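# Fetch the loaded cart, park it in the yellow bay, shut the door

## Task

Go to the adjoining room, get the utility cart, and bring it back into the yellow-taped bay. All four of its wheels must sit fully inside the tape, not touching it. Its load must still be aboard, with nothing overhanging the cart's edges. After that, close the sliding door completely. Slamming the door while opening or closing it fails the job, and so does the robot falling or ending up tilted. Anything that stays in place only because the robot is holding it at the end does not count.

## Robot and tools

ROBOT. TidyBot++: a single-arm mobile base 0.54 m long, 0.50 m wide and 0.38 m tall, on four powered casters. On top sits one seven-joint arm with a two-finger gripper. The shoulder is 0.12 m ahead of the base centre and 0.68 m above the floor. Segment lengths: upper arm 0.42 m, forearm 0.31 m, wrist to hand point 0.31 m. The arm starts folded with the hand pointing down, reaching up to 0.08 m past the front bumper, with the elbow up to 1.15 m high. A downward hand reaches at most about 0.94 m above the floor, and only close in. Cameras: base_camera (fixed on the base, looking forward and down) and wrist_camera (fisheye, looking along the hand).

FRAMES. Base frame: origin on the floor below the base centre, x forward, y left, z up. hand_pose is reported in it: the point midway between the finger pads; its z axis runs out along the fingers and the fingers close along its y axis. Odometry frame is the base frame at the start of the scene. base_odometry counts wheel turns only, so wheel slip looks like travel, and it drifts a few cm and degrees over many moves. Heading is in radians, positive to the left, from -3.142 to 3.142. base_tilt is in degrees, positive when leaning forward or right.

execute_actions. Arguments: actions (a list holding one action, or empty to just read state and images) and cameras (a list of "base_camera", "wrist_camera" or "all"; null or omitted gives all, [] gives none). An action may contain:
- base: exactly one relative command, an offset from where the base last measured itself. translate_m: metres straight ahead, forward positive, -2 to 2. strafe_m: metres sideways, left positive, -2 to 2. rotate_rad: radians turning in place, counter-clockwise from above positive, -6.3 to 6.3.
- joints: absolute targets keyed by name, in radians except gripper_pos. joint_1_rad (any angle; positive turns the arm clockwise from above, opposite to rotate_rad), joint_2_rad shoulder -2.249 to 2.249, joint_3_rad any angle, joint_4_rad elbow -2.579 to 2.579, joint_5_rad any angle, joint_6_rad wrist -2.099 to 2.099, joint_7_rad any angle (hand down: positive counter-clockwise from above; at 1.57 the fingers open left-right). gripper_pos 0 (open, about 85 mm gap) to 1 (closed, squeezing about 96-120 N per finger). Any-angle joints take the short way, so turn in steps under half a revolution. Done tolerances: ±0.039 for joints 1-4, ±0.056 for 5-7, ±0.03 gripper.
- speeds: optional top speeds for this action: translate_m and strafe_m 0.05-0.5 m/s, rotate_rad 0.1-1.57 rad/s (top values are the defaults). A base move needing more than 8.667 s is refused; no action runs over 15 s.
Unknown keys or out-of-range values refuse the whole call. Planar arm model (joint_1 0, joint_3 3.14, joint_5 0): segment angles from vertical are joint_2, joint_2 - joint_4, and joint_2 - joint_4 - joint_6; sum length times sin for reach ahead of the shoulder and length times cos for height above it.

RESULTS. base_status and joint_status report each motion: "done"; "off_target" (resting away from target, maybe still pushing); "contact_stop" or "time_out" (target dropped, holding in place). A base "done" only means the wheels turned the full amount; a blocked base can report it while far short. "joint command not followed" with a "cause:" line means a self-collision check held back arm targets (the gripper still moves); joint names show "not_followed" and may be retried later. on_its_own lists uncommanded motion. motor_effort gives percent of maximum, with the action's peak in brackets; readings are noisy. "ARM HIT" means a hard hit on the base or arm. Torque-sensor overload stops the arm and gripper 10 s and skips the rest of the call, while the base continues. MOTOR HOT warns from 60 °C; OVER-TEMPERATURE FAULT at 75 °C lets the arm sag and marks joints "limit_stop_at_motor_heat"; resend the targets. Friction can leave joints slightly off; correct by sending last command plus (wanted minus read). Don't command a loaded joint to its read angle, since the arm sags under weight. Omitted joints or base may keep pushing toward old targets.

OTHER TOOLS. wait(seconds 0-10): nothing new commanded; returns state and images. zoom_image(camera, region [x0,y0,x1,y1] in pixels, top-left origin, at most 504 by 504): closer view of that camera's latest full image. read_manual(section, default "licences"): licence text only. finished_scene(scene): ends the current scene by number after the last command is held; irreversible, and reports success.

AVOID. Driving while the arm is snagged above about 0.8 m can tip the robot; sideways force on a raised hand can lift wheels; backing off rights a lean. Don't ram obstacles with the base or drive the arm into things. Move the sliding door gently, keep the cart's load on and within its edges, and don't drop objects. The robot holds its last command while you are composing a reply.

Each tool is called after ">>>" by a JSON object that holds its "fn" and its "kwargs".

## Session

I'll start by looking at the current state and camera images.

>>> {"fn": "execute_actions", "kwargs": {"actions": []}}

Scene clock: 0.00 s.
base_odometry: x=+0.000 y=+0.000 heading=+0.000 (m, m, rad; odometry frame)
base_tilt: forward=-0.2 right=+1.3 (deg)
base_status: not commanded
joint_positions: joint_1_rad=-0.009 joint_2_rad=-0.314 joint_3_rad=+3.096 joint_4_rad=-2.544 joint_5_rad=+0.041 joint_6_rad=-0.829 joint_7_rad=+1.518 gripper_pos=+0.000
joint_status: not commanded
motor_effort: joint_1_rad=+0 joint_2_rad=-2 joint_3_rad=+0 joint_4_rad=+15 joint_5_rad=+0 joint_6_rad=+1 joint_7_rad=+0 (%)
hand_pose: x=+0.2630 y=-0.0019 z=+0.5793 quat_wxyz=(+0.020, +0.999, +0.013, +0.042) (m; base frame)
pictures: base_camera, wrist_camera
Images, in order (width x height): base_camera 644x364, wrist_camera 644x476.

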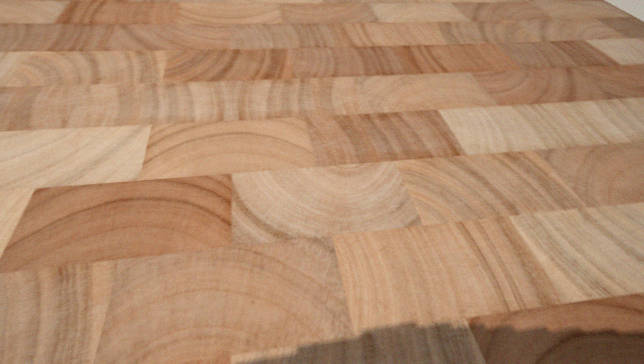

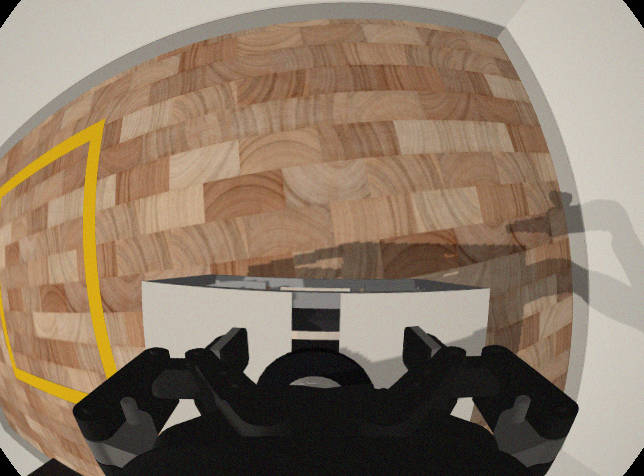

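>>> {"fn": "execute_actions", "kwargs": {"actions": [{"joints": {"joint_1_rad": -1.57, "joint_4_rad": -2.0, "joint_6_rad": -0.3}}], "cameras": ["wrist_camera"]}}

Scene clock: 10.63 s.
base_odometry: x=+0.000 y=+0.000 heading=+0.000 (m, m, rad; odometry frame)
base_tilt: forward=-0.2 right=+1.3 (deg)
base_status: not commanded
joint_positions: joint_1_rad=-1.557 joint_2_rad=-0.314 joint_3_rad=+3.096 joint_4_rad=-2.015 joint_5_rad=+0.041 joint_6_rad=-0.330 joint_7_rad=+1.518 gripper_pos=+0.000
joint_status: all done
motor_effort: joint_1_rad=+0(2) joint_2_rad=-10(9) joint_3_rad=+1(1) joint_4_rad=+23(23) joint_5_rad=+0(0) joint_6_rad=+9(8) joint_7_rad=+0(0) (%)
hand_pose: x=+0.1049 y=+0.4600 z=+0.9028 quat_wxyz=(-0.373, +0.596, +0.606, +0.373) (m; base frame)
pictures: wrist_camera
camera_calibration (this result's frames):
wrist_camera: T_world_to_cam=[[0.999957, 0.00825076, -0.00422138, -0.109868], [-0.000143386, -0.441654, -0.897185, 1.06963], [-0.00926685, 0.897148, -0.441634, 0.121879], [0, 0, 0, 1]] pos_world=[0.111146, 0.363969, 1.01302]
Images, in order (width x height): wrist_camera 644x476.

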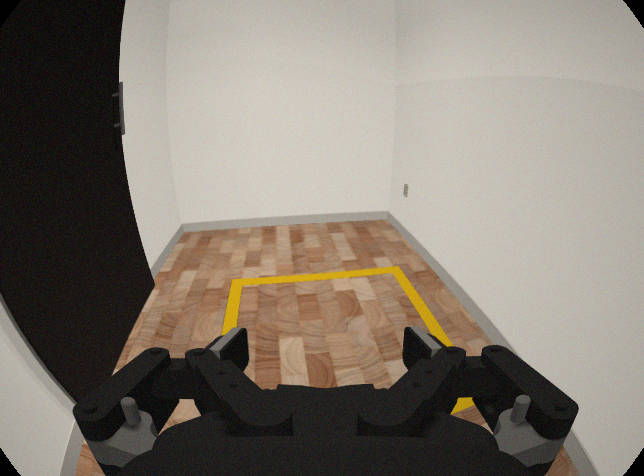

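>>> {"fn": "execute_actions", "kwargs": {"actions": [{"joints": {"joint_1_rad": -2.5}}], "cameras": ["wrist_camera"]}}

Scene clock: 17.70 s.
base_odometry: x=+0.000 y=+0.000 heading=+0.000 (m, m, rad; odometry frame)
base_tilt: forward=-0.2 right=+1.3 (deg)
base_status: not commanded
joint_positions: joint_1_rad=-2.487 joint_2_rad=-0.314 joint_3_rad=+3.096 joint_4_rad=-2.015 joint_5_rad=+0.041 joint_6_rad=-0.330 joint_7_rad=+1.518 gripper_pos=+0.000
joint_status: all done
motor_effort: joint_1_rad=+0(1) joint_2_rad=-9(9) joint_3_rad=+0(2) joint_4_rad=+23(23) joint_5_rad=+0(0) joint_6_rad=+8(9) joint_7_rad=+0(0) (%)
hand_pose: x=-0.2582 y=+0.2637 z=+0.9028 quat_wxyz=(-0.501, +0.261, +0.809, +0.166) (m; base frame)
pictures: wrist_camera
camera_calibration (this result's frames):
wrist_camera: T_world_to_cam=[[0.591263, 0.806468, -0.00422134, -0.0612333], [0.353931, -0.264181, -0.897185, 1.02749], [-0.724666, 0.528978, -0.441634, 0.207013], [0, 0, 0, 1]] pos_world=[-0.177442, 0.211322, 1.01302]
Images, in order (width x height): wrist_camera 644x476.

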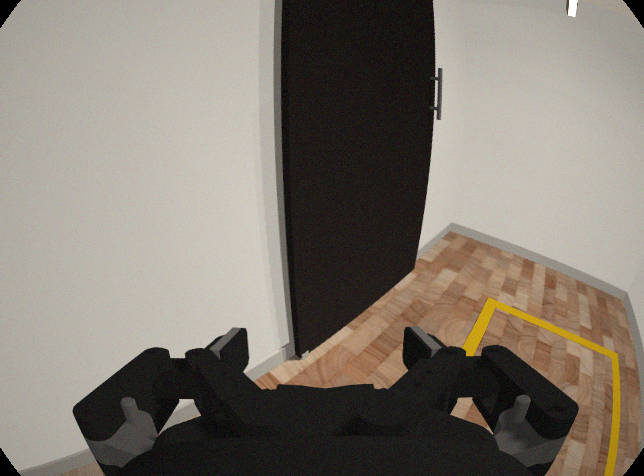

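>>> {"fn": "zoom_image", "kwargs": {"camera": "wrist_camera", "region": [250, 200, 500, 400]}}

>>> {"fn": "zoom_image", "kwargs": {"camera": "wrist_camera", "region": [380, 30, 500, 150]}}

Region (250, 200, 500, 400) of wrist_camera's 644x476 image, scaled by 2.016; it fills the top 403 rows of this view, and the rest is white.

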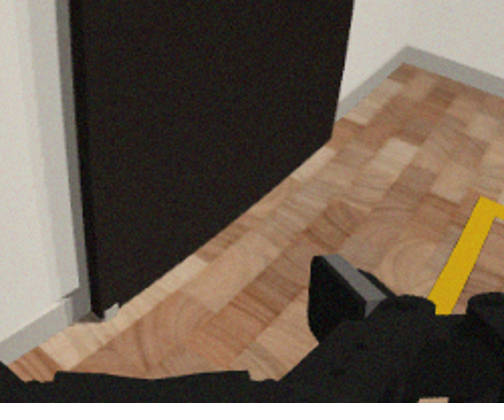

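Region (380, 30, 500, 150) of wrist_camera's 644x476 image, scaled by 4.200.

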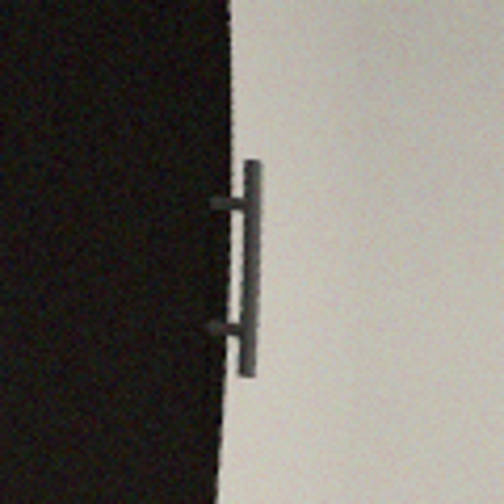

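>>> {"fn": "execute_actions", "kwargs": {"actions": [{"base": {"rotate_rad": -2.993}, "joints": {"joint_1_rad": 0.0, "joint_2_rad": -0.3, "joint_3_rad": 3.14, "joint_4_rad": -1.647, "joint_5_rad": 0.0, "joint_6_rad": -0.224, "joint_7_rad": 1.57}}]}}

Scene clock: 98.43 s.
base_odometry: x=+0.000 y=+0.000 heading=-2.992 (m, m, rad; odometry frame)
base_tilt: forward=-0.1 right=+1.2 (deg)
base_status: done
joint_positions: joint_1_rad=-0.014 joint_2_rad=-0.293 joint_3_rad=+3.136 joint_4_rad=-1.664 joint_5_rad=+0.033 joint_6_rad=-0.256 joint_7_rad=+1.541 gripper_pos=+0.000
joint_status: all done
motor_effort: joint_1_rad=+1(1) joint_2_rad=-11(16) joint_3_rad=+0(2) joint_4_rad=+23(24) joint_5_rad=-1(0) joint_6_rad=+10(8) joint_7_rad=+0(0) (%)
hand_pose: x=+0.6163 y=+0.0091 z=+1.1296 quat_wxyz=(-0.002, +0.727, +0.006, +0.687) (m; base frame)
pictures: base_camera, wrist_camera
camera_calibration (this result's frames):
wrist_camera: T_world_to_cam=[[0.0124276, -0.999893, -0.00766048, 0.00508817], [-0.053567, 0.00698433, -0.99854, 1.21746], [0.998487, 0.0128199, -0.0534745, -0.42025], [0, 0, 0, 1]] pos_world=[0.484767, 0.00197203, 1.19325]
Images, in order (width x height): base_camera 644x364, wrist_camera 644x476.

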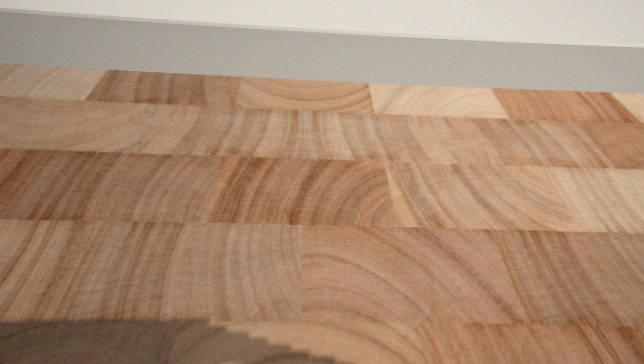

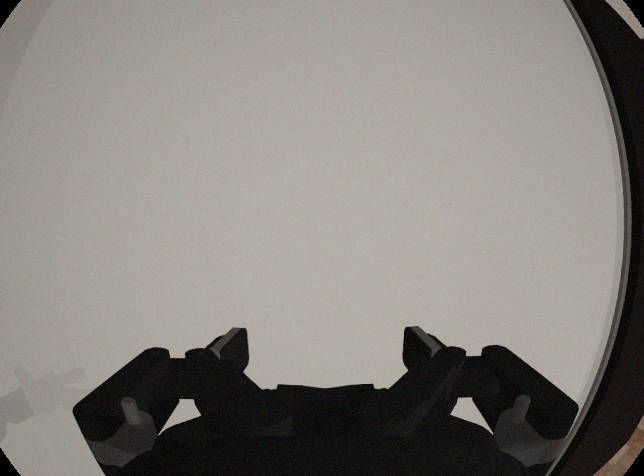

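>>> {"fn": "execute_actions", "kwargs": {"actions": [{"base": {"strafe_m": -1.71}, "joints": {"joint_1_rad": 0.014, "joint_4_rad": -1.63, "joint_5_rad": -0.033, "joint_6_rad": -0.19, "joint_7_rad": 1.6}}]}}

Scene clock: 112.50 s.
base_odometry: x=-0.252 y=+1.691 heading=-2.993 (m, m, rad; odometry frame)
base_tilt: forward=-0.1 right=+1.3 (deg)
base_status: done
joint_positions: joint_1_rad=+0.003 joint_2_rad=-0.294 joint_3_rad=+3.137 joint_4_rad=-1.643 joint_5_rad=-0.005 joint_6_rad=-0.217 joint_7_rad=+1.575 gripper_pos=+0.000
joint_status: all done
motor_effort: joint_1_rad=+0(2) joint_2_rad=-10(13) joint_3_rad=-1(3) joint_4_rad=+23(25) joint_5_rad=+0(0) joint_6_rad=+9(10) joint_7_rad=+0(1) (%)
hand_pose: x=+0.6149 y=+0.0029 z=+1.1550 quat_wxyz=(-0.001, +0.706, +0.001, +0.709) (m; base frame)
pictures: base_camera, wrist_camera
camera_calibration (this result's frames):
wrist_camera: T_world_to_cam=[[0.00427969, -0.999928, -0.0112374, 0.00821232], [0.00678829, 0.0112663, -0.999913, 1.20718], [0.999968, 0.00420303, 0.00683601, -0.487891], [0, 0, 0, 1]] pos_world=[0.479645, -0.00333808, 1.2105]
Images, in order (width x height): base_camera 644x364, wrist_camera 644x476.

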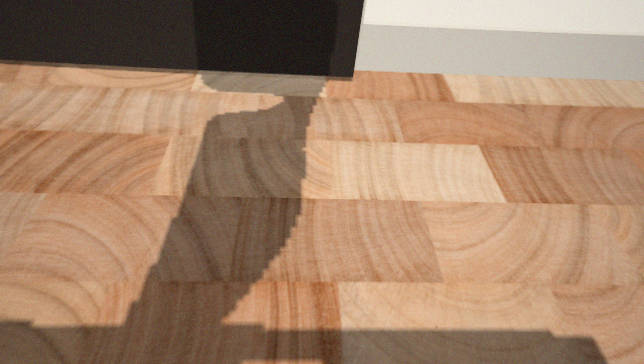

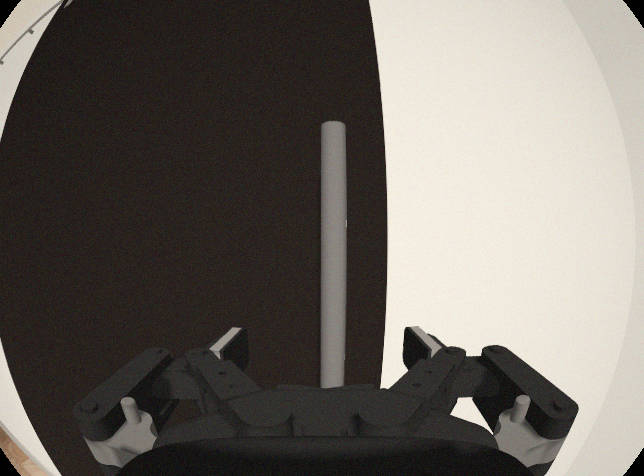

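>>> {"fn": "execute_actions", "kwargs": {"actions": [{"base": {"translate_m": 0.12}, "speeds": {"translate_m": 0.15}}]}}

Scene clock: 121.27 s.
base_odometry: x=-0.371 y=+1.674 heading=-2.993 (m, m, rad; odometry frame)
base_tilt: forward=-0.1 right=+1.3 (deg)
base_status: done
joint_positions: joint_1_rad=+0.003 joint_2_rad=-0.297 joint_3_rad=+3.137 joint_4_rad=-1.642 joint_5_rad=-0.005 joint_6_rad=-0.217 joint_7_rad=+1.575 gripper_pos=+0.000
joint_status: not commanded
motor_effort: joint_1_rad=+0(1) joint_2_rad=-10(13) joint_3_rad=+0(1) joint_4_rad=+23(24) joint_5_rad=+0(1) joint_6_rad=+9(10) joint_7_rad=+0(0) (%)
hand_pose: x=+0.6134 y=+0.0028 z=+1.1571 quat_wxyz=(+0.000, +0.704, +0.001, +0.710) (m; base frame)
pictures: base_camera, wrist_camera
camera_calibration (this result's frames):
wrist_camera: T_world_to_cam=[[0.00423187, -0.999928, -0.0112127, 0.00820075], [0.0109646, 0.0112585, -0.999877, 1.2067], [0.999931, 0.00410841, 0.0110115, -0.491217], [0, 0, 0, 1]] pos_world=[0.477918, -0.00336738, 1.21206]
Images, in order (width x height): base_camera 644x364, wrist_camera 644x476.

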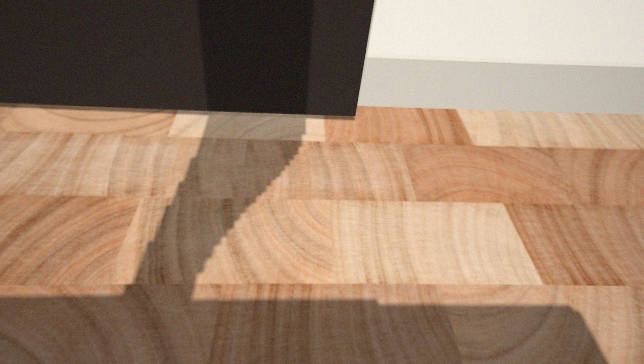

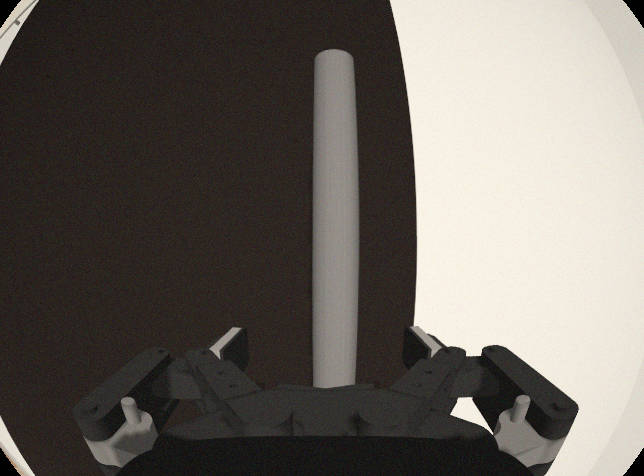

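>>> {"fn": "execute_actions", "kwargs": {"actions": [{"base": {"translate_m": 0.02}, "speeds": {"translate_m": 0.1}, "joints": {"gripper_pos": 0.62}}]}}

Scene clock: 127.83 s.
base_odometry: x=-0.391 y=+1.671 heading=-2.994 (m, m, rad; odometry frame)
base_tilt: forward=-0.2 right=+1.3 (deg)
base_status: done
joint_positions: joint_1_rad=+0.004 joint_2_rad=-0.294 joint_3_rad=+3.137 joint_4_rad=-1.642 joint_5_rad=-0.005 joint_6_rad=-0.217 joint_7_rad=+1.575 gripper_pos=+0.620
joint_status: all done
motor_effort: joint_1_rad=+0(2) joint_2_rad=-11(12) joint_3_rad=+1(2) joint_4_rad=+23(24) joint_5_rad=+0(1) joint_6_rad=+9(10) joint_7_rad=+0(0) (%)
hand_pose: x=+0.6147 y=+0.0023 z=+1.1559 quat_wxyz=(+0.000, +0.705, +0.001, +0.709) (m; base frame)
pictures: base_camera, wrist_camera
camera_calibration (this result's frames):
wrist_camera: T_world_to_cam=[[0.00308111, -0.999932, -0.0112443, 0.0083593], [0.00848353, 0.0112701, -0.999901, 1.20706], [0.999959, 0.00298541, 0.00851768, -0.489677], [0, 0, 0, 1]] pos_world=[0.479392, -0.00378305, 1.2112]
Images, in order (width x height): base_camera 644x364, wrist_camera 644x476.

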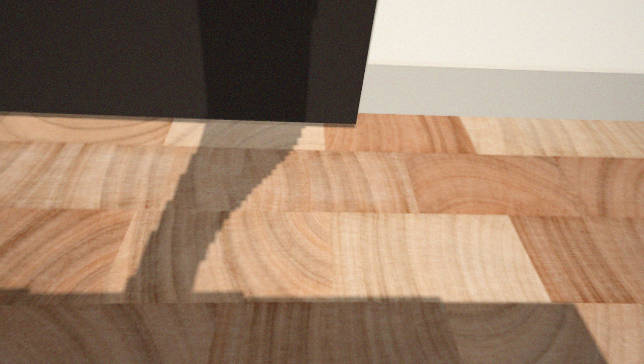

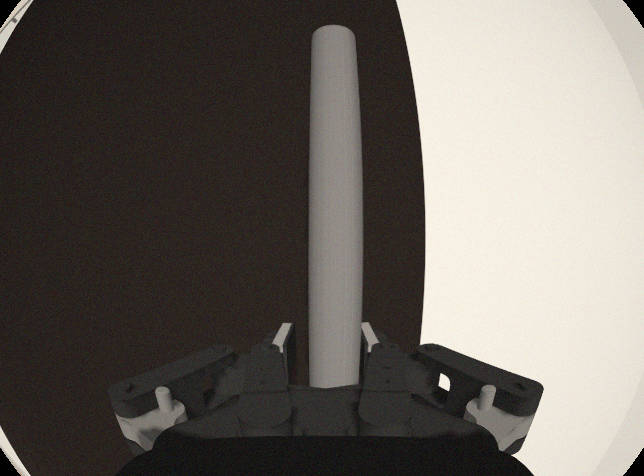

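>>> {"fn": "execute_actions", "kwargs": {"actions": [{"joints": {"gripper_pos": 1.0}}], "cameras": []}}

>>> {"fn": "execute_actions", "kwargs": {"actions": [{"base": {"strafe_m": 0.25}, "speeds": {"strafe_m": 0.1}}]}}

Scene clock: 134.27 s.
base_odometry: x=-0.391 y=+1.671 heading=-2.994 (m, m, rad; odometry frame)
base_tilt: forward=-0.2 right=+1.2 (deg)
base_status: not commanded
joint_positions: joint_1_rad=+0.009 joint_2_rad=-0.295 joint_3_rad=+3.141 joint_4_rad=-1.642 joint_5_rad=-0.006 joint_6_rad=-0.217 joint_7_rad=+1.575 gripper_pos=+0.749
joint_status: gripper_pos off_target (ended at +0.749, target +1.000)
motor_effort: joint_1_rad=+1(3) joint_2_rad=-9(11) joint_3_rad=+1(3) joint_4_rad=+26(28) joint_5_rad=+0(0) joint_6_rad=+11(14) joint_7_rad=+0(1) (%)
hand_pose: x=+0.6145 y=-0.0023 z=+1.1560 quat_wxyz=(+0.002, +0.705, -0.003, +0.709) (m; base frame)
pictures: none
No camera images: the call's "cameras" was empty. Leave "cameras" out to get every camera's image.

Scene clock: 137.47 s.
base_odometry: x=-0.355 y=+1.424 heading=-2.994 (m, m, rad; odometry frame)
base_tilt: forward=-0.2 right=+1.3 (deg)
base_status: done
joint_positions: joint_1_rad=+0.059 joint_2_rad=-0.308 joint_3_rad=+3.182 joint_4_rad=-1.654 joint_5_rad=-0.006 joint_6_rad=-0.215 joint_7_rad=+1.577 gripper_pos=+0.750
joint_status: not commanded
motor_effort: joint_1_rad=-6(13) joint_2_rad=-6(16) joint_3_rad=-6(15) joint_4_rad=+31(31) joint_5_rad=-1(4) joint_6_rad=+17(17) joint_7_rad=+1(0) (%)
hand_pose: x=+0.6071 y=-0.0517 z=+1.1559 quat_wxyz=(+0.030, +0.703, -0.038, +0.710) (m; base frame)
pictures: base_camera, wrist_camera
camera_calibration (this result's frames):
wrist_camera: T_world_to_cam=[[-0.0939035, -0.995308, -0.02333, 0.0274754], [0.0141874, 0.0220934, -0.999655, 1.20453], [0.99548, -0.0942021, 0.0120462, -0.488247], [0, 0, 0, 1]] pos_world=[0.471531, -0.0452596, 1.21064]
Images, in order (width x height): base_camera 644x364, wrist_camera 644x476.

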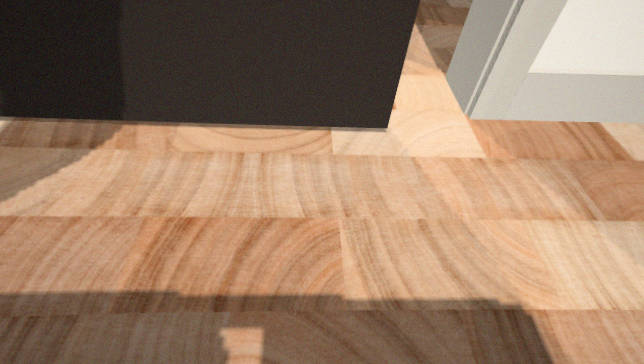

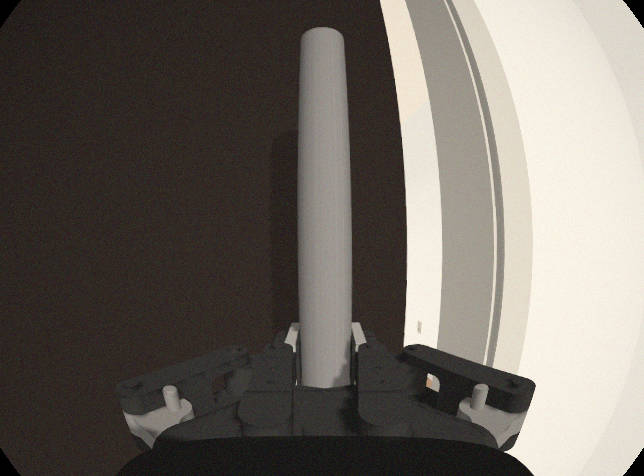

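>>> {"fn": "execute_actions", "kwargs": {"actions": [{"base": {"strafe_m": 0.58}, "speeds": {"strafe_m": 0.18}}]}}

Scene clock: 147.80 s.
base_odometry: x=-0.269 y=+0.850 heading=-2.994 (m, m, rad; odometry frame)
base_tilt: forward=-0.3 right=+1.3 (deg)
base_status: done
joint_positions: joint_1_rad=+0.080 joint_2_rad=-0.349 joint_3_rad=+3.201 joint_4_rad=-1.675 joint_5_rad=-0.006 joint_6_rad=-0.237 joint_7_rad=+1.581 gripper_pos=+0.750
joint_status: not commanded
motor_effort: joint_1_rad=-10(19) joint_2_rad=+3(15) joint_3_rad=-10(21) joint_4_rad=+35(35) joint_5_rad=-3(6) joint_6_rad=+21(22) joint_7_rad=+0(1) (%)
hand_pose: x=+0.5870 y=-0.0721 z=+1.1557 quat_wxyz=(+0.042, +0.703, -0.053, +0.708) (m; base frame)
pictures: base_camera, wrist_camera
camera_calibration (this result's frames):
wrist_camera: T_world_to_cam=[[-0.132454, -0.990805, -0.0275998, 0.0332293], [0.0132585, 0.0260716, -0.999572, 1.20581], [0.9911, -0.132764, 0.0096833, -0.467669], [0, 0, 0, 1]] pos_world=[0.451921, -0.0606029, 1.21074]
Images, in order (width x height): base_camera 644x364, wrist_camera 644x476.

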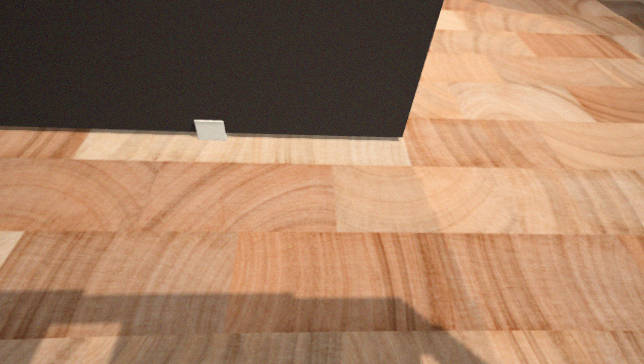

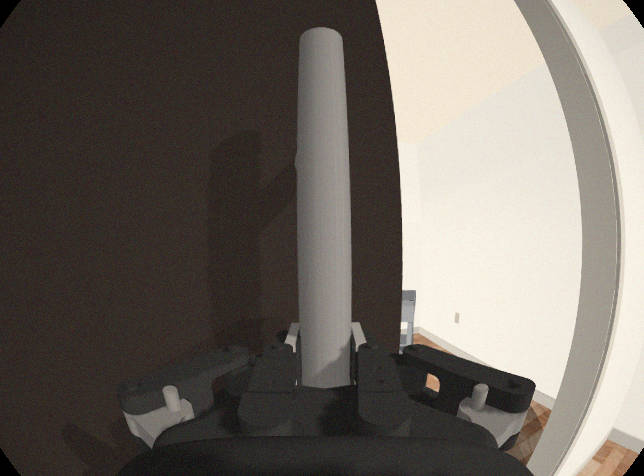

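>>> {"fn": "execute_actions", "kwargs": {"actions": [{"base": {"translate_m": -0.03}, "speeds": {"translate_m": 0.1}}], "cameras": []}}

>>> {"fn": "execute_actions", "kwargs": {"actions": [{"base": {"strafe_m": 0.17}, "speeds": {"strafe_m": 0.06}}]}}

Scene clock: 157.53 s.
base_odometry: x=-0.239 y=+0.854 heading=-2.994 (m, m, rad; odometry frame)
base_tilt: forward=-0.1 right=+1.4 (deg)
base_status: done
joint_positions: joint_1_rad=+0.071 joint_2_rad=-0.287 joint_3_rad=+3.197 joint_4_rad=-1.636 joint_5_rad=-0.006 joint_6_rad=-0.216 joint_7_rad=+1.581 gripper_pos=+0.751
joint_status: not commanded
motor_effort: joint_1_rad=-9(10) joint_2_rad=-13(16) joint_3_rad=-9(10) joint_4_rad=+25(34) joint_5_rad=-2(3) joint_6_rad=+10(21) joint_7_rad=+0(1) (%)
hand_pose: x=+0.6141 y=-0.0673 z=+1.1560 quat_wxyz=(+0.040, +0.704, -0.047, +0.708) (m; base frame)
pictures: none
No camera images: the call's "cameras" was empty. Leave "cameras" out to get every camera's image.

Scene clock: 160.93 s.
base_odometry: x=-0.214 y=+0.686 heading=-2.994 (m, m, rad; odometry frame)
base_tilt: forward=-0.2 right=+1.3 (deg)
base_status: done
joint_positions: joint_1_rad=+0.070 joint_2_rad=-0.301 joint_3_rad=+3.195 joint_4_rad=-1.649 joint_5_rad=-0.006 joint_6_rad=-0.214 joint_7_rad=+1.581 gripper_pos=+0.751
joint_status: not commanded
motor_effort: joint_1_rad=-9(14) joint_2_rad=-8(16) joint_3_rad=-10(15) joint_4_rad=+30(30) joint_5_rad=-2(4) joint_6_rad=+16(16) joint_7_rad=+1(1) (%)
hand_pose: x=+0.6084 y=-0.0654 z=+1.1559 quat_wxyz=(+0.039, +0.703, -0.046, +0.709) (m; base frame)
pictures: base_camera, wrist_camera
camera_calibration (this result's frames):
wrist_camera: T_world_to_cam=[[-0.117665, -0.992784, -0.0231131, 0.0283708], [0.0135933, 0.0216624, -0.999673, 1.2052], [0.99296, -0.117941, 0.0109463, -0.489601], [0, 0, 0, 1]] pos_world=[0.47311, -0.0556854, 1.21082]
Images, in order (width x height): base_camera 644x364, wrist_camera 644x476.

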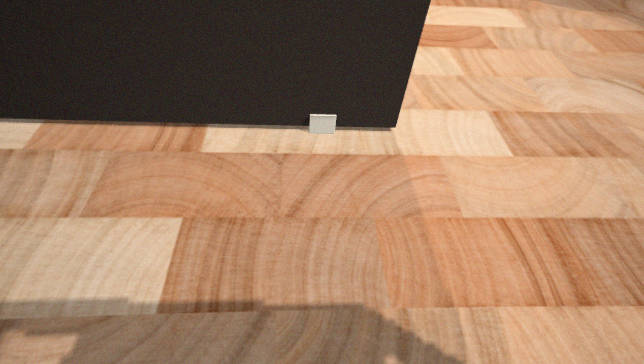

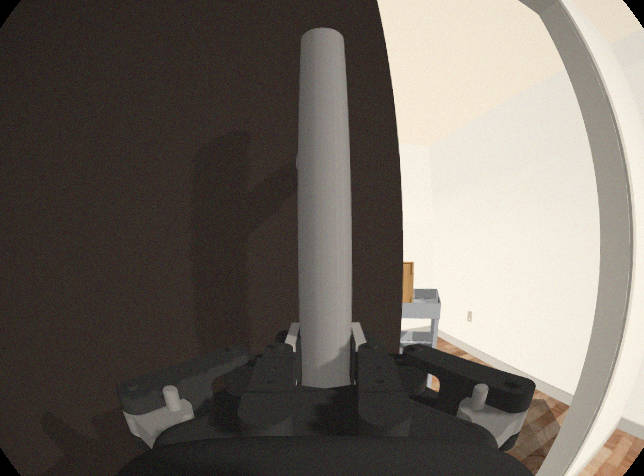

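>>> {"fn": "execute_actions", "kwargs": {"actions": [{"base": {"strafe_m": 0.06}, "speeds": {"strafe_m": 0.05}}]}}

Scene clock: 165.23 s.
base_odometry: x=-0.205 y=+0.627 heading=-2.994 (m, m, rad; odometry frame)
base_tilt: forward=-0.1 right=+1.3 (deg)
base_status: done
joint_positions: joint_1_rad=+0.075 joint_2_rad=-0.305 joint_3_rad=+3.203 joint_4_rad=-1.651 joint_5_rad=-0.006 joint_6_rad=-0.214 joint_7_rad=+1.581 gripper_pos=+0.751
joint_status: not commanded
motor_effort: joint_1_rad=-10(15) joint_2_rad=-7(14) joint_3_rad=-11(17) joint_4_rad=+30(31) joint_5_rad=-2(4) joint_6_rad=+16(16) joint_7_rad=+0(0) (%)
hand_pose: x=+0.6062 y=-0.0722 z=+1.1559 quat_wxyz=(+0.042, +0.702, -0.051, +0.709) (m; base frame)
pictures: base_camera, wrist_camera
camera_calibration (this result's frames):
wrist_camera: T_world_to_cam=[[-0.129335, -0.991269, -0.0256656, 0.0315062], [0.0147961, 0.0239509, -0.999604, 1.20474], [0.991491, -0.129663, 0.0115692, -0.488945], [0, 0, 0, 1]] pos_world=[0.471033, -0.0610217, 1.21073]
Images, in order (width x height): base_camera 644x364, wrist_camera 644x476.

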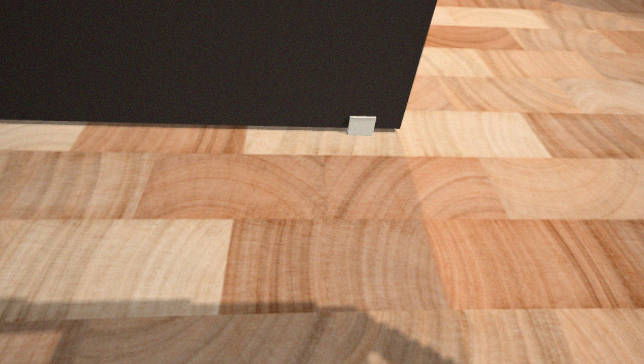

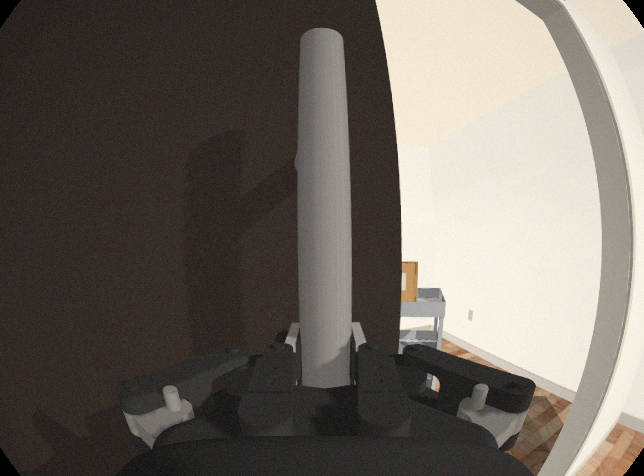

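>>> {"fn": "execute_actions", "kwargs": {"actions": [{"base": {"strafe_m": -0.06}, "speeds": {"strafe_m": 0.1}, "joints": {"gripper_pos": 0.0}}], "cameras": ["wrist_camera"]}}

Scene clock: 170.93 s.
base_odometry: x=-0.214 y=+0.686 heading=-2.994 (m, m, rad; odometry frame)
base_tilt: forward=-0.2 right=+1.2 (deg)
base_status: done
joint_positions: joint_1_rad=+0.022 joint_2_rad=-0.297 joint_3_rad=+3.143 joint_4_rad=-1.633 joint_5_rad=-0.006 joint_6_rad=-0.214 joint_7_rad=+1.581 gripper_pos=+0.000
joint_status: all done
motor_effort: joint_1_rad=-1(11) joint_2_rad=-10(12) joint_3_rad=+0(12) joint_4_rad=+23(32) joint_5_rad=+0(3) joint_6_rad=+10(18) joint_7_rad=+0(1) (%)
hand_pose: x=+0.6125 y=-0.0102 z=+1.1639 quat_wxyz=(+0.010, +0.700, -0.006, +0.714) (m; base frame)
pictures: wrist_camera
camera_calibration (this result's frames):
wrist_camera: T_world_to_cam=[[-0.0205107, -0.99976, -0.00775029, 0.00631241], [0.0235672, 0.0072663, -0.999696, 1.20574], [0.999512, -0.0206871, 0.0234125, -0.504803], [0, 0, 0, 1]] pos_world=[0.47627, -0.0128933, 1.21724]
Images, in order (width x height): wrist_camera 644x476.

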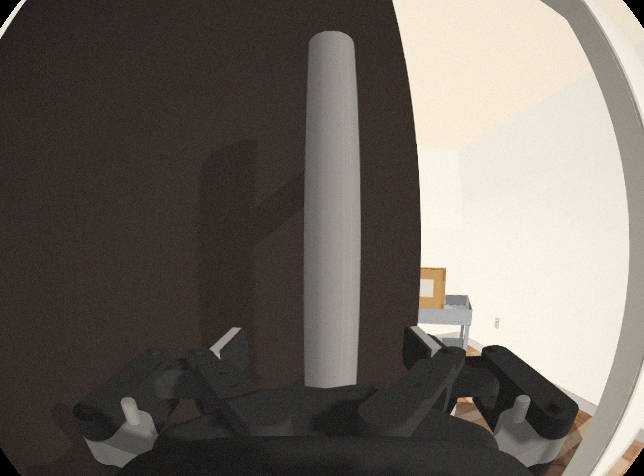

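>>> {"fn": "execute_actions", "kwargs": {"actions": [{"base": {"translate_m": -0.08}}], "cameras": []}}

>>> {"fn": "execute_actions", "kwargs": {"actions": [{"base": {"strafe_m": -0.55}, "joints": {"joint_6_rad": -0.65, "joint_1_rad": 0.0}}]}}

Scene clock: 175.43 s.
base_odometry: x=-0.135 y=+0.698 heading=-2.994 (m, m, rad; odometry frame)
base_tilt: forward=-0.2 right=+1.3 (deg)
base_status: done
joint_positions: joint_1_rad=+0.022 joint_2_rad=-0.305 joint_3_rad=+3.143 joint_4_rad=-1.633 joint_5_rad=-0.006 joint_6_rad=-0.214 joint_7_rad=+1.581 gripper_pos=+0.000
joint_status: not commanded
motor_effort: joint_1_rad=+0(1) joint_2_rad=-11(14) joint_3_rad=+0(1) joint_4_rad=+23(25) joint_5_rad=-1(1) joint_6_rad=+9(10) joint_7_rad=+0(0) (%)
hand_pose: x=+0.6090 y=-0.0102 z=+1.1675 quat_wxyz=(+0.010, +0.697, -0.006, +0.717) (m; base frame)
pictures: none
No camera images: the call's "cameras" was empty. Leave "cameras" out to get every camera's image.

Scene clock: 177.90 s.
base_odometry: x=-0.215 y=+1.242 heading=-2.995 (m, m, rad; odometry frame)
base_tilt: forward=-0.1 right=+1.3 (deg)
base_status: done
joint_positions: joint_1_rad=+0.012 joint_2_rad=-0.304 joint_3_rad=+3.143 joint_4_rad=-1.632 joint_5_rad=-0.006 joint_6_rad=-0.643 joint_7_rad=+1.581 gripper_pos=+0.000
joint_status: all done
motor_effort: joint_1_rad=+0(2) joint_2_rad=-10(11) joint_3_rad=+0(2) joint_4_rad=+23(25) joint_5_rad=+0(1) joint_6_rad=+9(10) joint_7_rad=+0(1) (%)
hand_pose: x=+0.5850 y=-0.0039 z=+1.0376 quat_wxyz=(+0.004, +0.834, -0.002, +0.552) (m; base frame)
pictures: base_camera, wrist_camera
camera_calibration (this result's frames):
wrist_camera: T_world_to_cam=[[-0.0107046, -0.999907, -0.00840198, 0.00606263], [-0.387264, 0.0118923, -0.921892, 1.23968], [0.921907, -0.00661473, -0.387355, -0.00252373], [0, 0, 0, 1]] pos_world=[0.482476, -0.00869736, 1.14193]
Images, in order (width x height): base_camera 644x364, wrist_camera 644x476.

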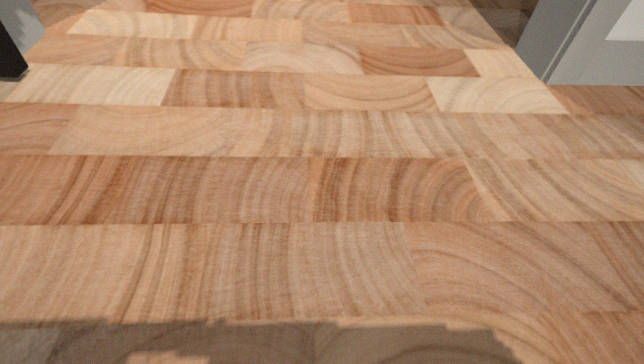

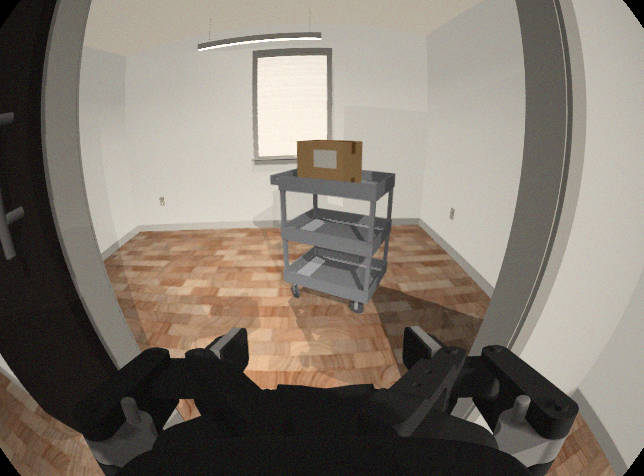

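>>> {"fn": "zoom_image", "kwargs": {"camera": "wrist_camera", "region": [240, 120, 440, 330]}}

Region (240, 120, 440, 330) of wrist_camera's 644x476 image, scaled by 2.400; it fills the left 480 columns of this view, and the rest is white.

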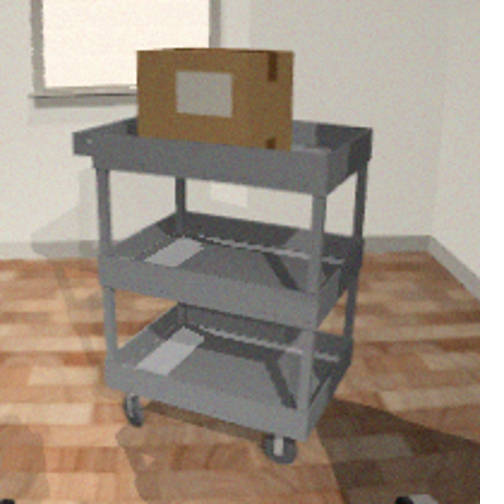

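>>> {"fn": "execute_actions", "kwargs": {"actions": [{"base": {"translate_m": 1.05}, "joints": {"joint_6_rad": -0.95}}]}}

Scene clock: 238.17 s.
base_odometry: x=-1.254 y=+1.089 heading=-2.995 (m, m, rad; odometry frame)
base_tilt: forward=-0.2 right=+1.3 (deg)
base_status: done
joint_positions: joint_1_rad=+0.012 joint_2_rad=-0.300 joint_3_rad=+3.143 joint_4_rad=-1.634 joint_5_rad=-0.006 joint_6_rad=-0.944 joint_7_rad=+1.581 gripper_pos=+0.000
joint_status: all done
motor_effort: joint_1_rad=+0(0) joint_2_rad=-8(11) joint_3_rad=+0(1) joint_4_rad=+22(23) joint_5_rad=-1(1) joint_6_rad=+7(9) joint_7_rad=+1(0) (%)
hand_pose: x=+0.5370 y=-0.0028 z=+0.9553 quat_wxyz=(+0.002, +0.908, -0.002, +0.418) (m; base frame)
pictures: base_camera, wrist_camera
camera_calibration (this result's frames):
wrist_camera: T_world_to_cam=[[-0.0113901, -0.999898, -0.00862995, 0.00653858], [-0.647841, 0.0139534, -0.761648, 1.13207], [0.761691, -0.00308445, -0.647933, 0.344768], [0, 0, 0, 1]] pos_world=[0.470866, -0.00819483, 1.08568]
Images, in order (width x height): base_camera 644x364, wrist_camera 644x476.

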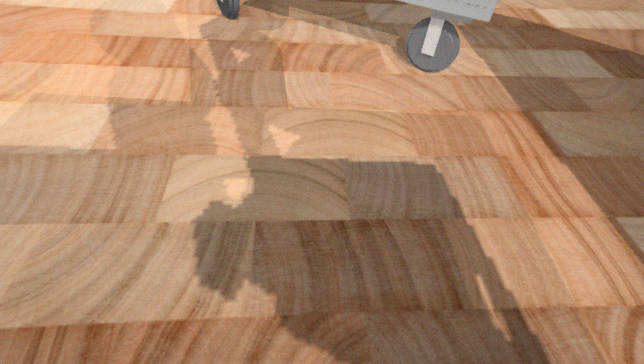

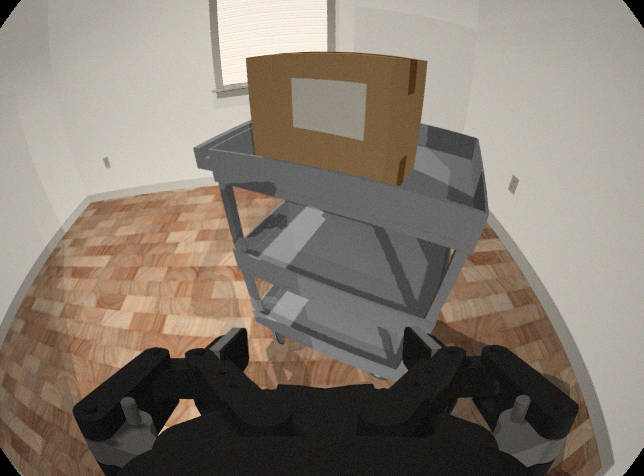

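>>> {"fn": "zoom_image", "kwargs": {"camera": "base_camera", "region": [180, 0, 520, 100]}}

>>> {"fn": "zoom_image", "kwargs": {"camera": "wrist_camera", "region": [180, 40, 500, 280]}}

Region (180, 0, 520, 100) of base_camera's 644x364 image, scaled by 1.482; it fills the top 148 rows of this view, and the rest is white.

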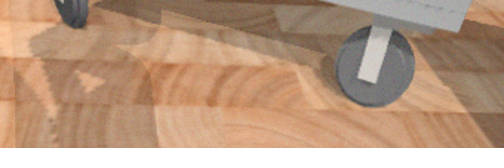

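Region (180, 40, 500, 280) of wrist_camera's 644x476 image, scaled by 1.575; it fills the top 378 rows of this view, and the rest is white.

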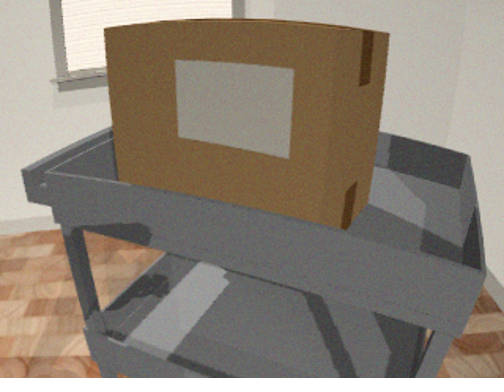

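>>> {"fn": "execute_actions", "kwargs": {"actions": [{"base": {"translate_m": 0.26}}], "cameras": []}}

>>> {"fn": "execute_actions", "kwargs": {"actions": [{"base": {"strafe_m": 0.64}, "joints": {"joint_1_rad": -0.3, "joint_2_rad": 0.2, "joint_4_rad": -0.9, "joint_6_rad": -2.0, "joint_7_rad": 2.154}}]}}

Scene clock: 359.97 s.
base_odometry: x=-1.512 y=+1.051 heading=-2.995 (m, m, rad; odometry frame)
base_tilt: forward=-0.1 right=+1.3 (deg)
base_status: done
joint_positions: joint_1_rad=+0.012 joint_2_rad=-0.294 joint_3_rad=+3.143 joint_4_rad=-1.634 joint_5_rad=-0.006 joint_6_rad=-0.944 joint_7_rad=+1.581 gripper_pos=+0.000
joint_status: not commanded
motor_effort: joint_1_rad=+0(1) joint_2_rad=-9(12) joint_3_rad=+1(1) joint_4_rad=+21(23) joint_5_rad=+0(1) joint_6_rad=+7(8) joint_7_rad=+0(0) (%)
hand_pose: x=+0.5385 y=-0.0028 z=+0.9531 quat_wxyz=(+0.002, +0.909, -0.002, +0.416) (m; base frame)
pictures: none
No camera images: the call's "cameras" was empty. Leave "cameras" out to get every camera's image.

Scene clock: 362.60 s.
base_odometry: x=-1.419 y=+0.418 heading=-2.996 (m, m, rad; odometry frame)
base_tilt: forward=-0.1 right=+1.3 (deg)
base_status: done
joint_positions: joint_1_rad=-0.293 joint_2_rad=+0.195 joint_3_rad=+3.143 joint_4_rad=-0.916 joint_5_rad=-0.006 joint_6_rad=-1.970 joint_7_rad=+2.128 gripper_pos=+0.000
joint_status: all done
motor_effort: joint_1_rad=+0(2) joint_2_rad=-22(23) joint_3_rad=+1(2) joint_4_rad=+16(23) joint_5_rad=+0(1) joint_6_rad=+1(7) joint_7_rad=+0(0) (%)
hand_pose: x=+0.4839 y=+0.1130 z=+0.9236 quat_wxyz=(+0.001, +0.910, +0.413, +0.031) (m; base frame)
pictures: base_camera, wrist_camera
camera_calibration (this result's frames):
wrist_camera: T_world_to_cam=[[0.74329, -0.668498, 0.0251056, -0.312372], [-0.666544, -0.743267, -0.0572081, 0.515838], [0.0569036, 0.0257882, -0.998047, 1.02619], [0, 0, 0, 1]] pos_world=[0.517618, 0.148122, 1.06154]
Images, in order (width x height): base_camera 644x364, wrist_camera 644x476.

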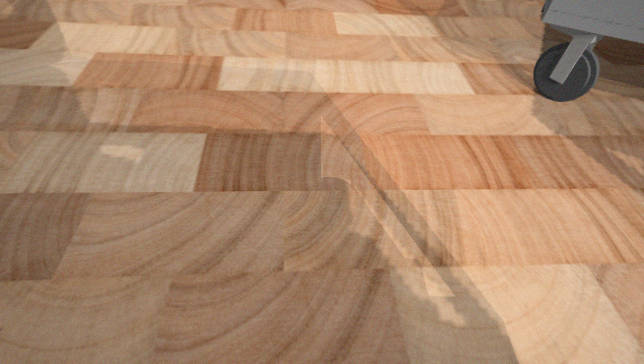

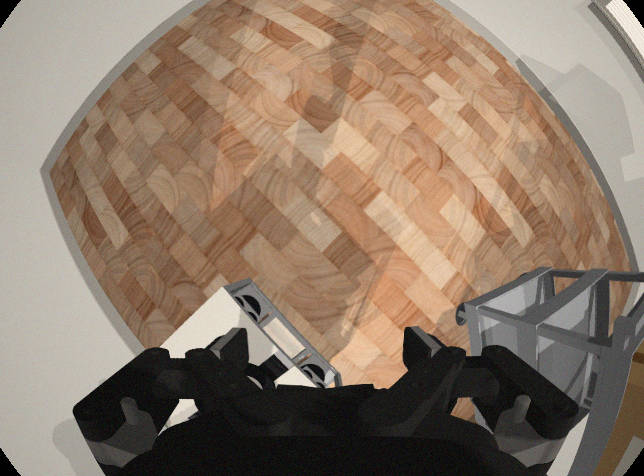

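>>> {"fn": "execute_actions", "kwargs": {"actions": [{"base": {"translate_m": 0.72}, "joints": {"joint_1_rad": 0.25, "joint_2_rad": 0.40, "joint_4_rad": -0.64, "joint_6_rad": -2.095, "joint_7_rad": 2.18}}]}}

Scene clock: 373.10 s.
base_odometry: x=-2.131 y=+0.313 heading=-2.995 (m, m, rad; odometry frame)
base_tilt: forward=-0.1 right=+1.3 (deg)
base_status: done
joint_positions: joint_1_rad=+0.240 joint_2_rad=+0.398 joint_3_rad=+3.143 joint_4_rad=-0.656 joint_5_rad=-0.006 joint_6_rad=-2.058 joint_7_rad=+2.151 gripper_pos=+0.000
joint_status: all done
joint sent to its limit — the command would take joint_6_rad past its lower limit, so that joint was sent only as far as its limit.
motor_effort: joint_1_rad=+0(2) joint_2_rad=-28(30) joint_3_rad=+0(1) joint_4_rad=+15(18) joint_5_rad=-1(1) joint_6_rad=+1(2) joint_7_rad=+0(0) (%)
hand_pose: x=+0.5523 y=-0.1036 z=+0.9137 quat_wxyz=(+0.004, +0.985, +0.170, +0.014) (m; base frame)
pictures: base_camera, wrist_camera
camera_calibration (this result's frames):
wrist_camera: T_world_to_cam=[[0.323434, -0.946203, 0.00953744, -0.290383], [-0.945743, -0.323574, -0.0294858, 0.572276], [0.0309856, 0.000516749, -0.99952, 1.0311], [0, 0, 0, 1]] pos_world=[0.603197, -0.0901202, 1.05025]
Images, in order (width x height): base_camera 644x364, wrist_camera 644x476.

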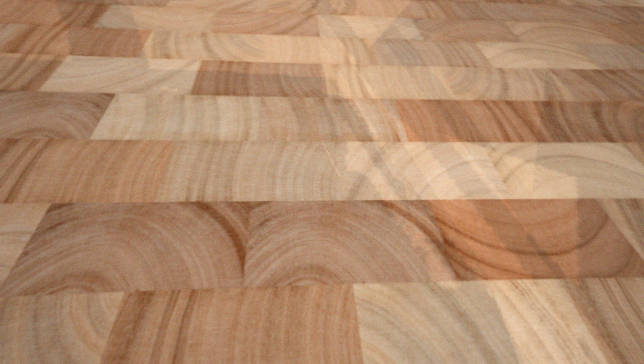

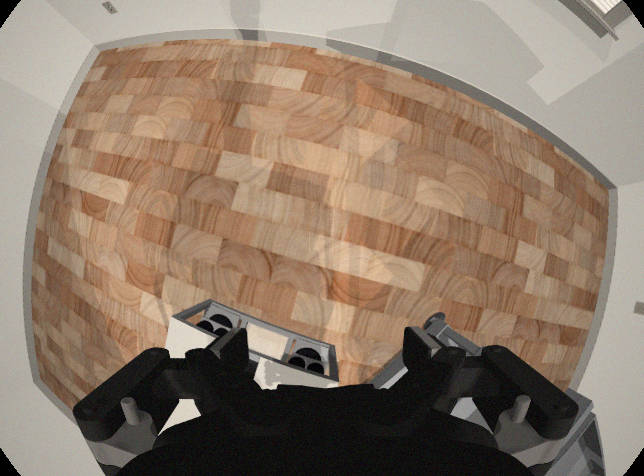

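>>> {"fn": "execute_actions", "kwargs": {"actions": [{"joints": {"joint_1_rad": 0.95}}], "cameras": ["wrist_camera"]}}

Scene clock: 377.30 s.
base_odometry: x=-2.131 y=+0.313 heading=-2.995 (m, m, rad; odometry frame)
base_tilt: forward=-0.1 right=+1.4 (deg)
base_status: not commanded
joint_positions: joint_1_rad=+0.940 joint_2_rad=+0.398 joint_3_rad=+3.143 joint_4_rad=-0.656 joint_5_rad=-0.006 joint_6_rad=-2.058 joint_7_rad=+2.151 gripper_pos=+0.000
joint_status: all done
motor_effort: joint_1_rad=+0(2) joint_2_rad=-28(29) joint_3_rad=+0(1) joint_4_rad=+16(16) joint_5_rad=-1(1) joint_6_rad=+1(1) joint_7_rad=+0(0) (%)
hand_pose: x=+0.3837 y=-0.3583 z=+0.9137 quat_wxyz=(+0.008, +0.984, -0.178, +0.012) (m; base frame)
pictures: wrist_camera
camera_calibration (this result's frames):
wrist_camera: T_world_to_cam=[[-0.362005, -0.932127, 0.00952599, -0.208824], [-0.931867, 0.361603, -0.0294645, 0.570585], [0.02402, -0.0195432, -0.99952, 1.03194], [0, 0, 0, 1]] pos_world=[0.431326, -0.380808, 1.05025]
Images, in order (width x height): wrist_camera 644x476.

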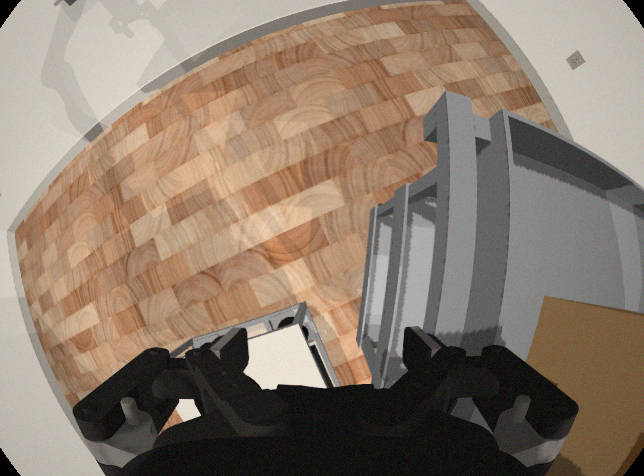

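>>> {"fn": "zoom_image", "kwargs": {"camera": "wrist_camera", "region": [340, 70, 644, 400]}}

Region (340, 70, 644, 400) of wrist_camera's 644x476 image, scaled by 1.527; it fills the left 464 columns of this view, and the rest is white.

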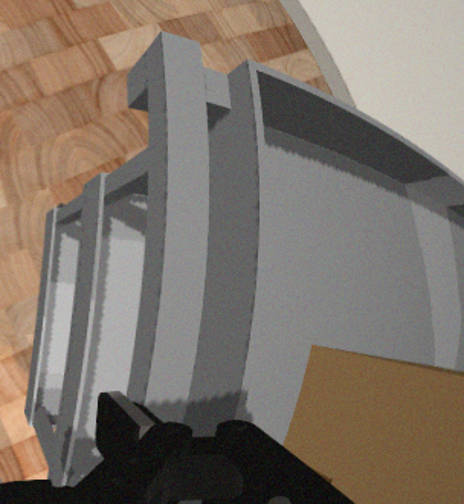

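>>> {"fn": "execute_actions", "kwargs": {"actions": [{"base": {"strafe_m": -0.045}, "speeds": {"strafe_m": 0.1}, "joints": {"joint_1_rad": 1.135, "joint_7_rad": 2.265, "gripper_pos": 0.42}}], "cameras": ["wrist_camera"]}}

Scene clock: 411.00 s.
base_odometry: x=-2.138 y=+0.357 heading=-2.995 (m, m, rad; odometry frame)
base_tilt: forward=-0.2 right=+1.5 (deg)
base_status: done
joint_positions: joint_1_rad=+1.133 joint_2_rad=+0.400 joint_3_rad=+3.143 joint_4_rad=-0.656 joint_5_rad=-0.007 joint_6_rad=-2.060 joint_7_rad=+2.237 gripper_pos=+0.420
joint_status: all done
motor_effort: joint_1_rad=+0(2) joint_2_rad=-28(30) joint_3_rad=+0(1) joint_4_rad=+16(16) joint_5_rad=-1(2) joint_6_rad=+1(2) joint_7_rad=+0(0) (%)
hand_pose: x=+0.3101 y=-0.4024 z=+0.9131 quat_wxyz=(+0.009, +0.973, -0.230, +0.010) (m; base frame)
pictures: wrist_camera
camera_calibration (this result's frames):
wrist_camera: T_world_to_cam=[[-0.459369, -0.88819, 0.00991521, -0.229062], [-0.888051, 0.459006, -0.0260659, 0.54037], [0.0186003, -0.0207791, -0.999611, 1.03349], [0, 0, 0, 1]] pos_world=[0.355429, -0.430009, 1.04944]
Images, in order (width x height): wrist_camera 644x476.

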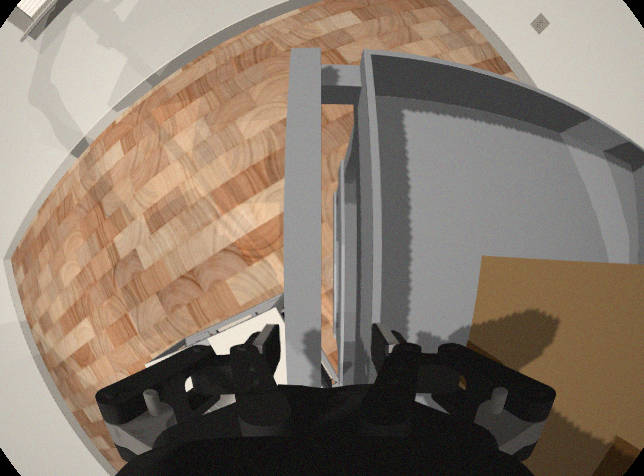

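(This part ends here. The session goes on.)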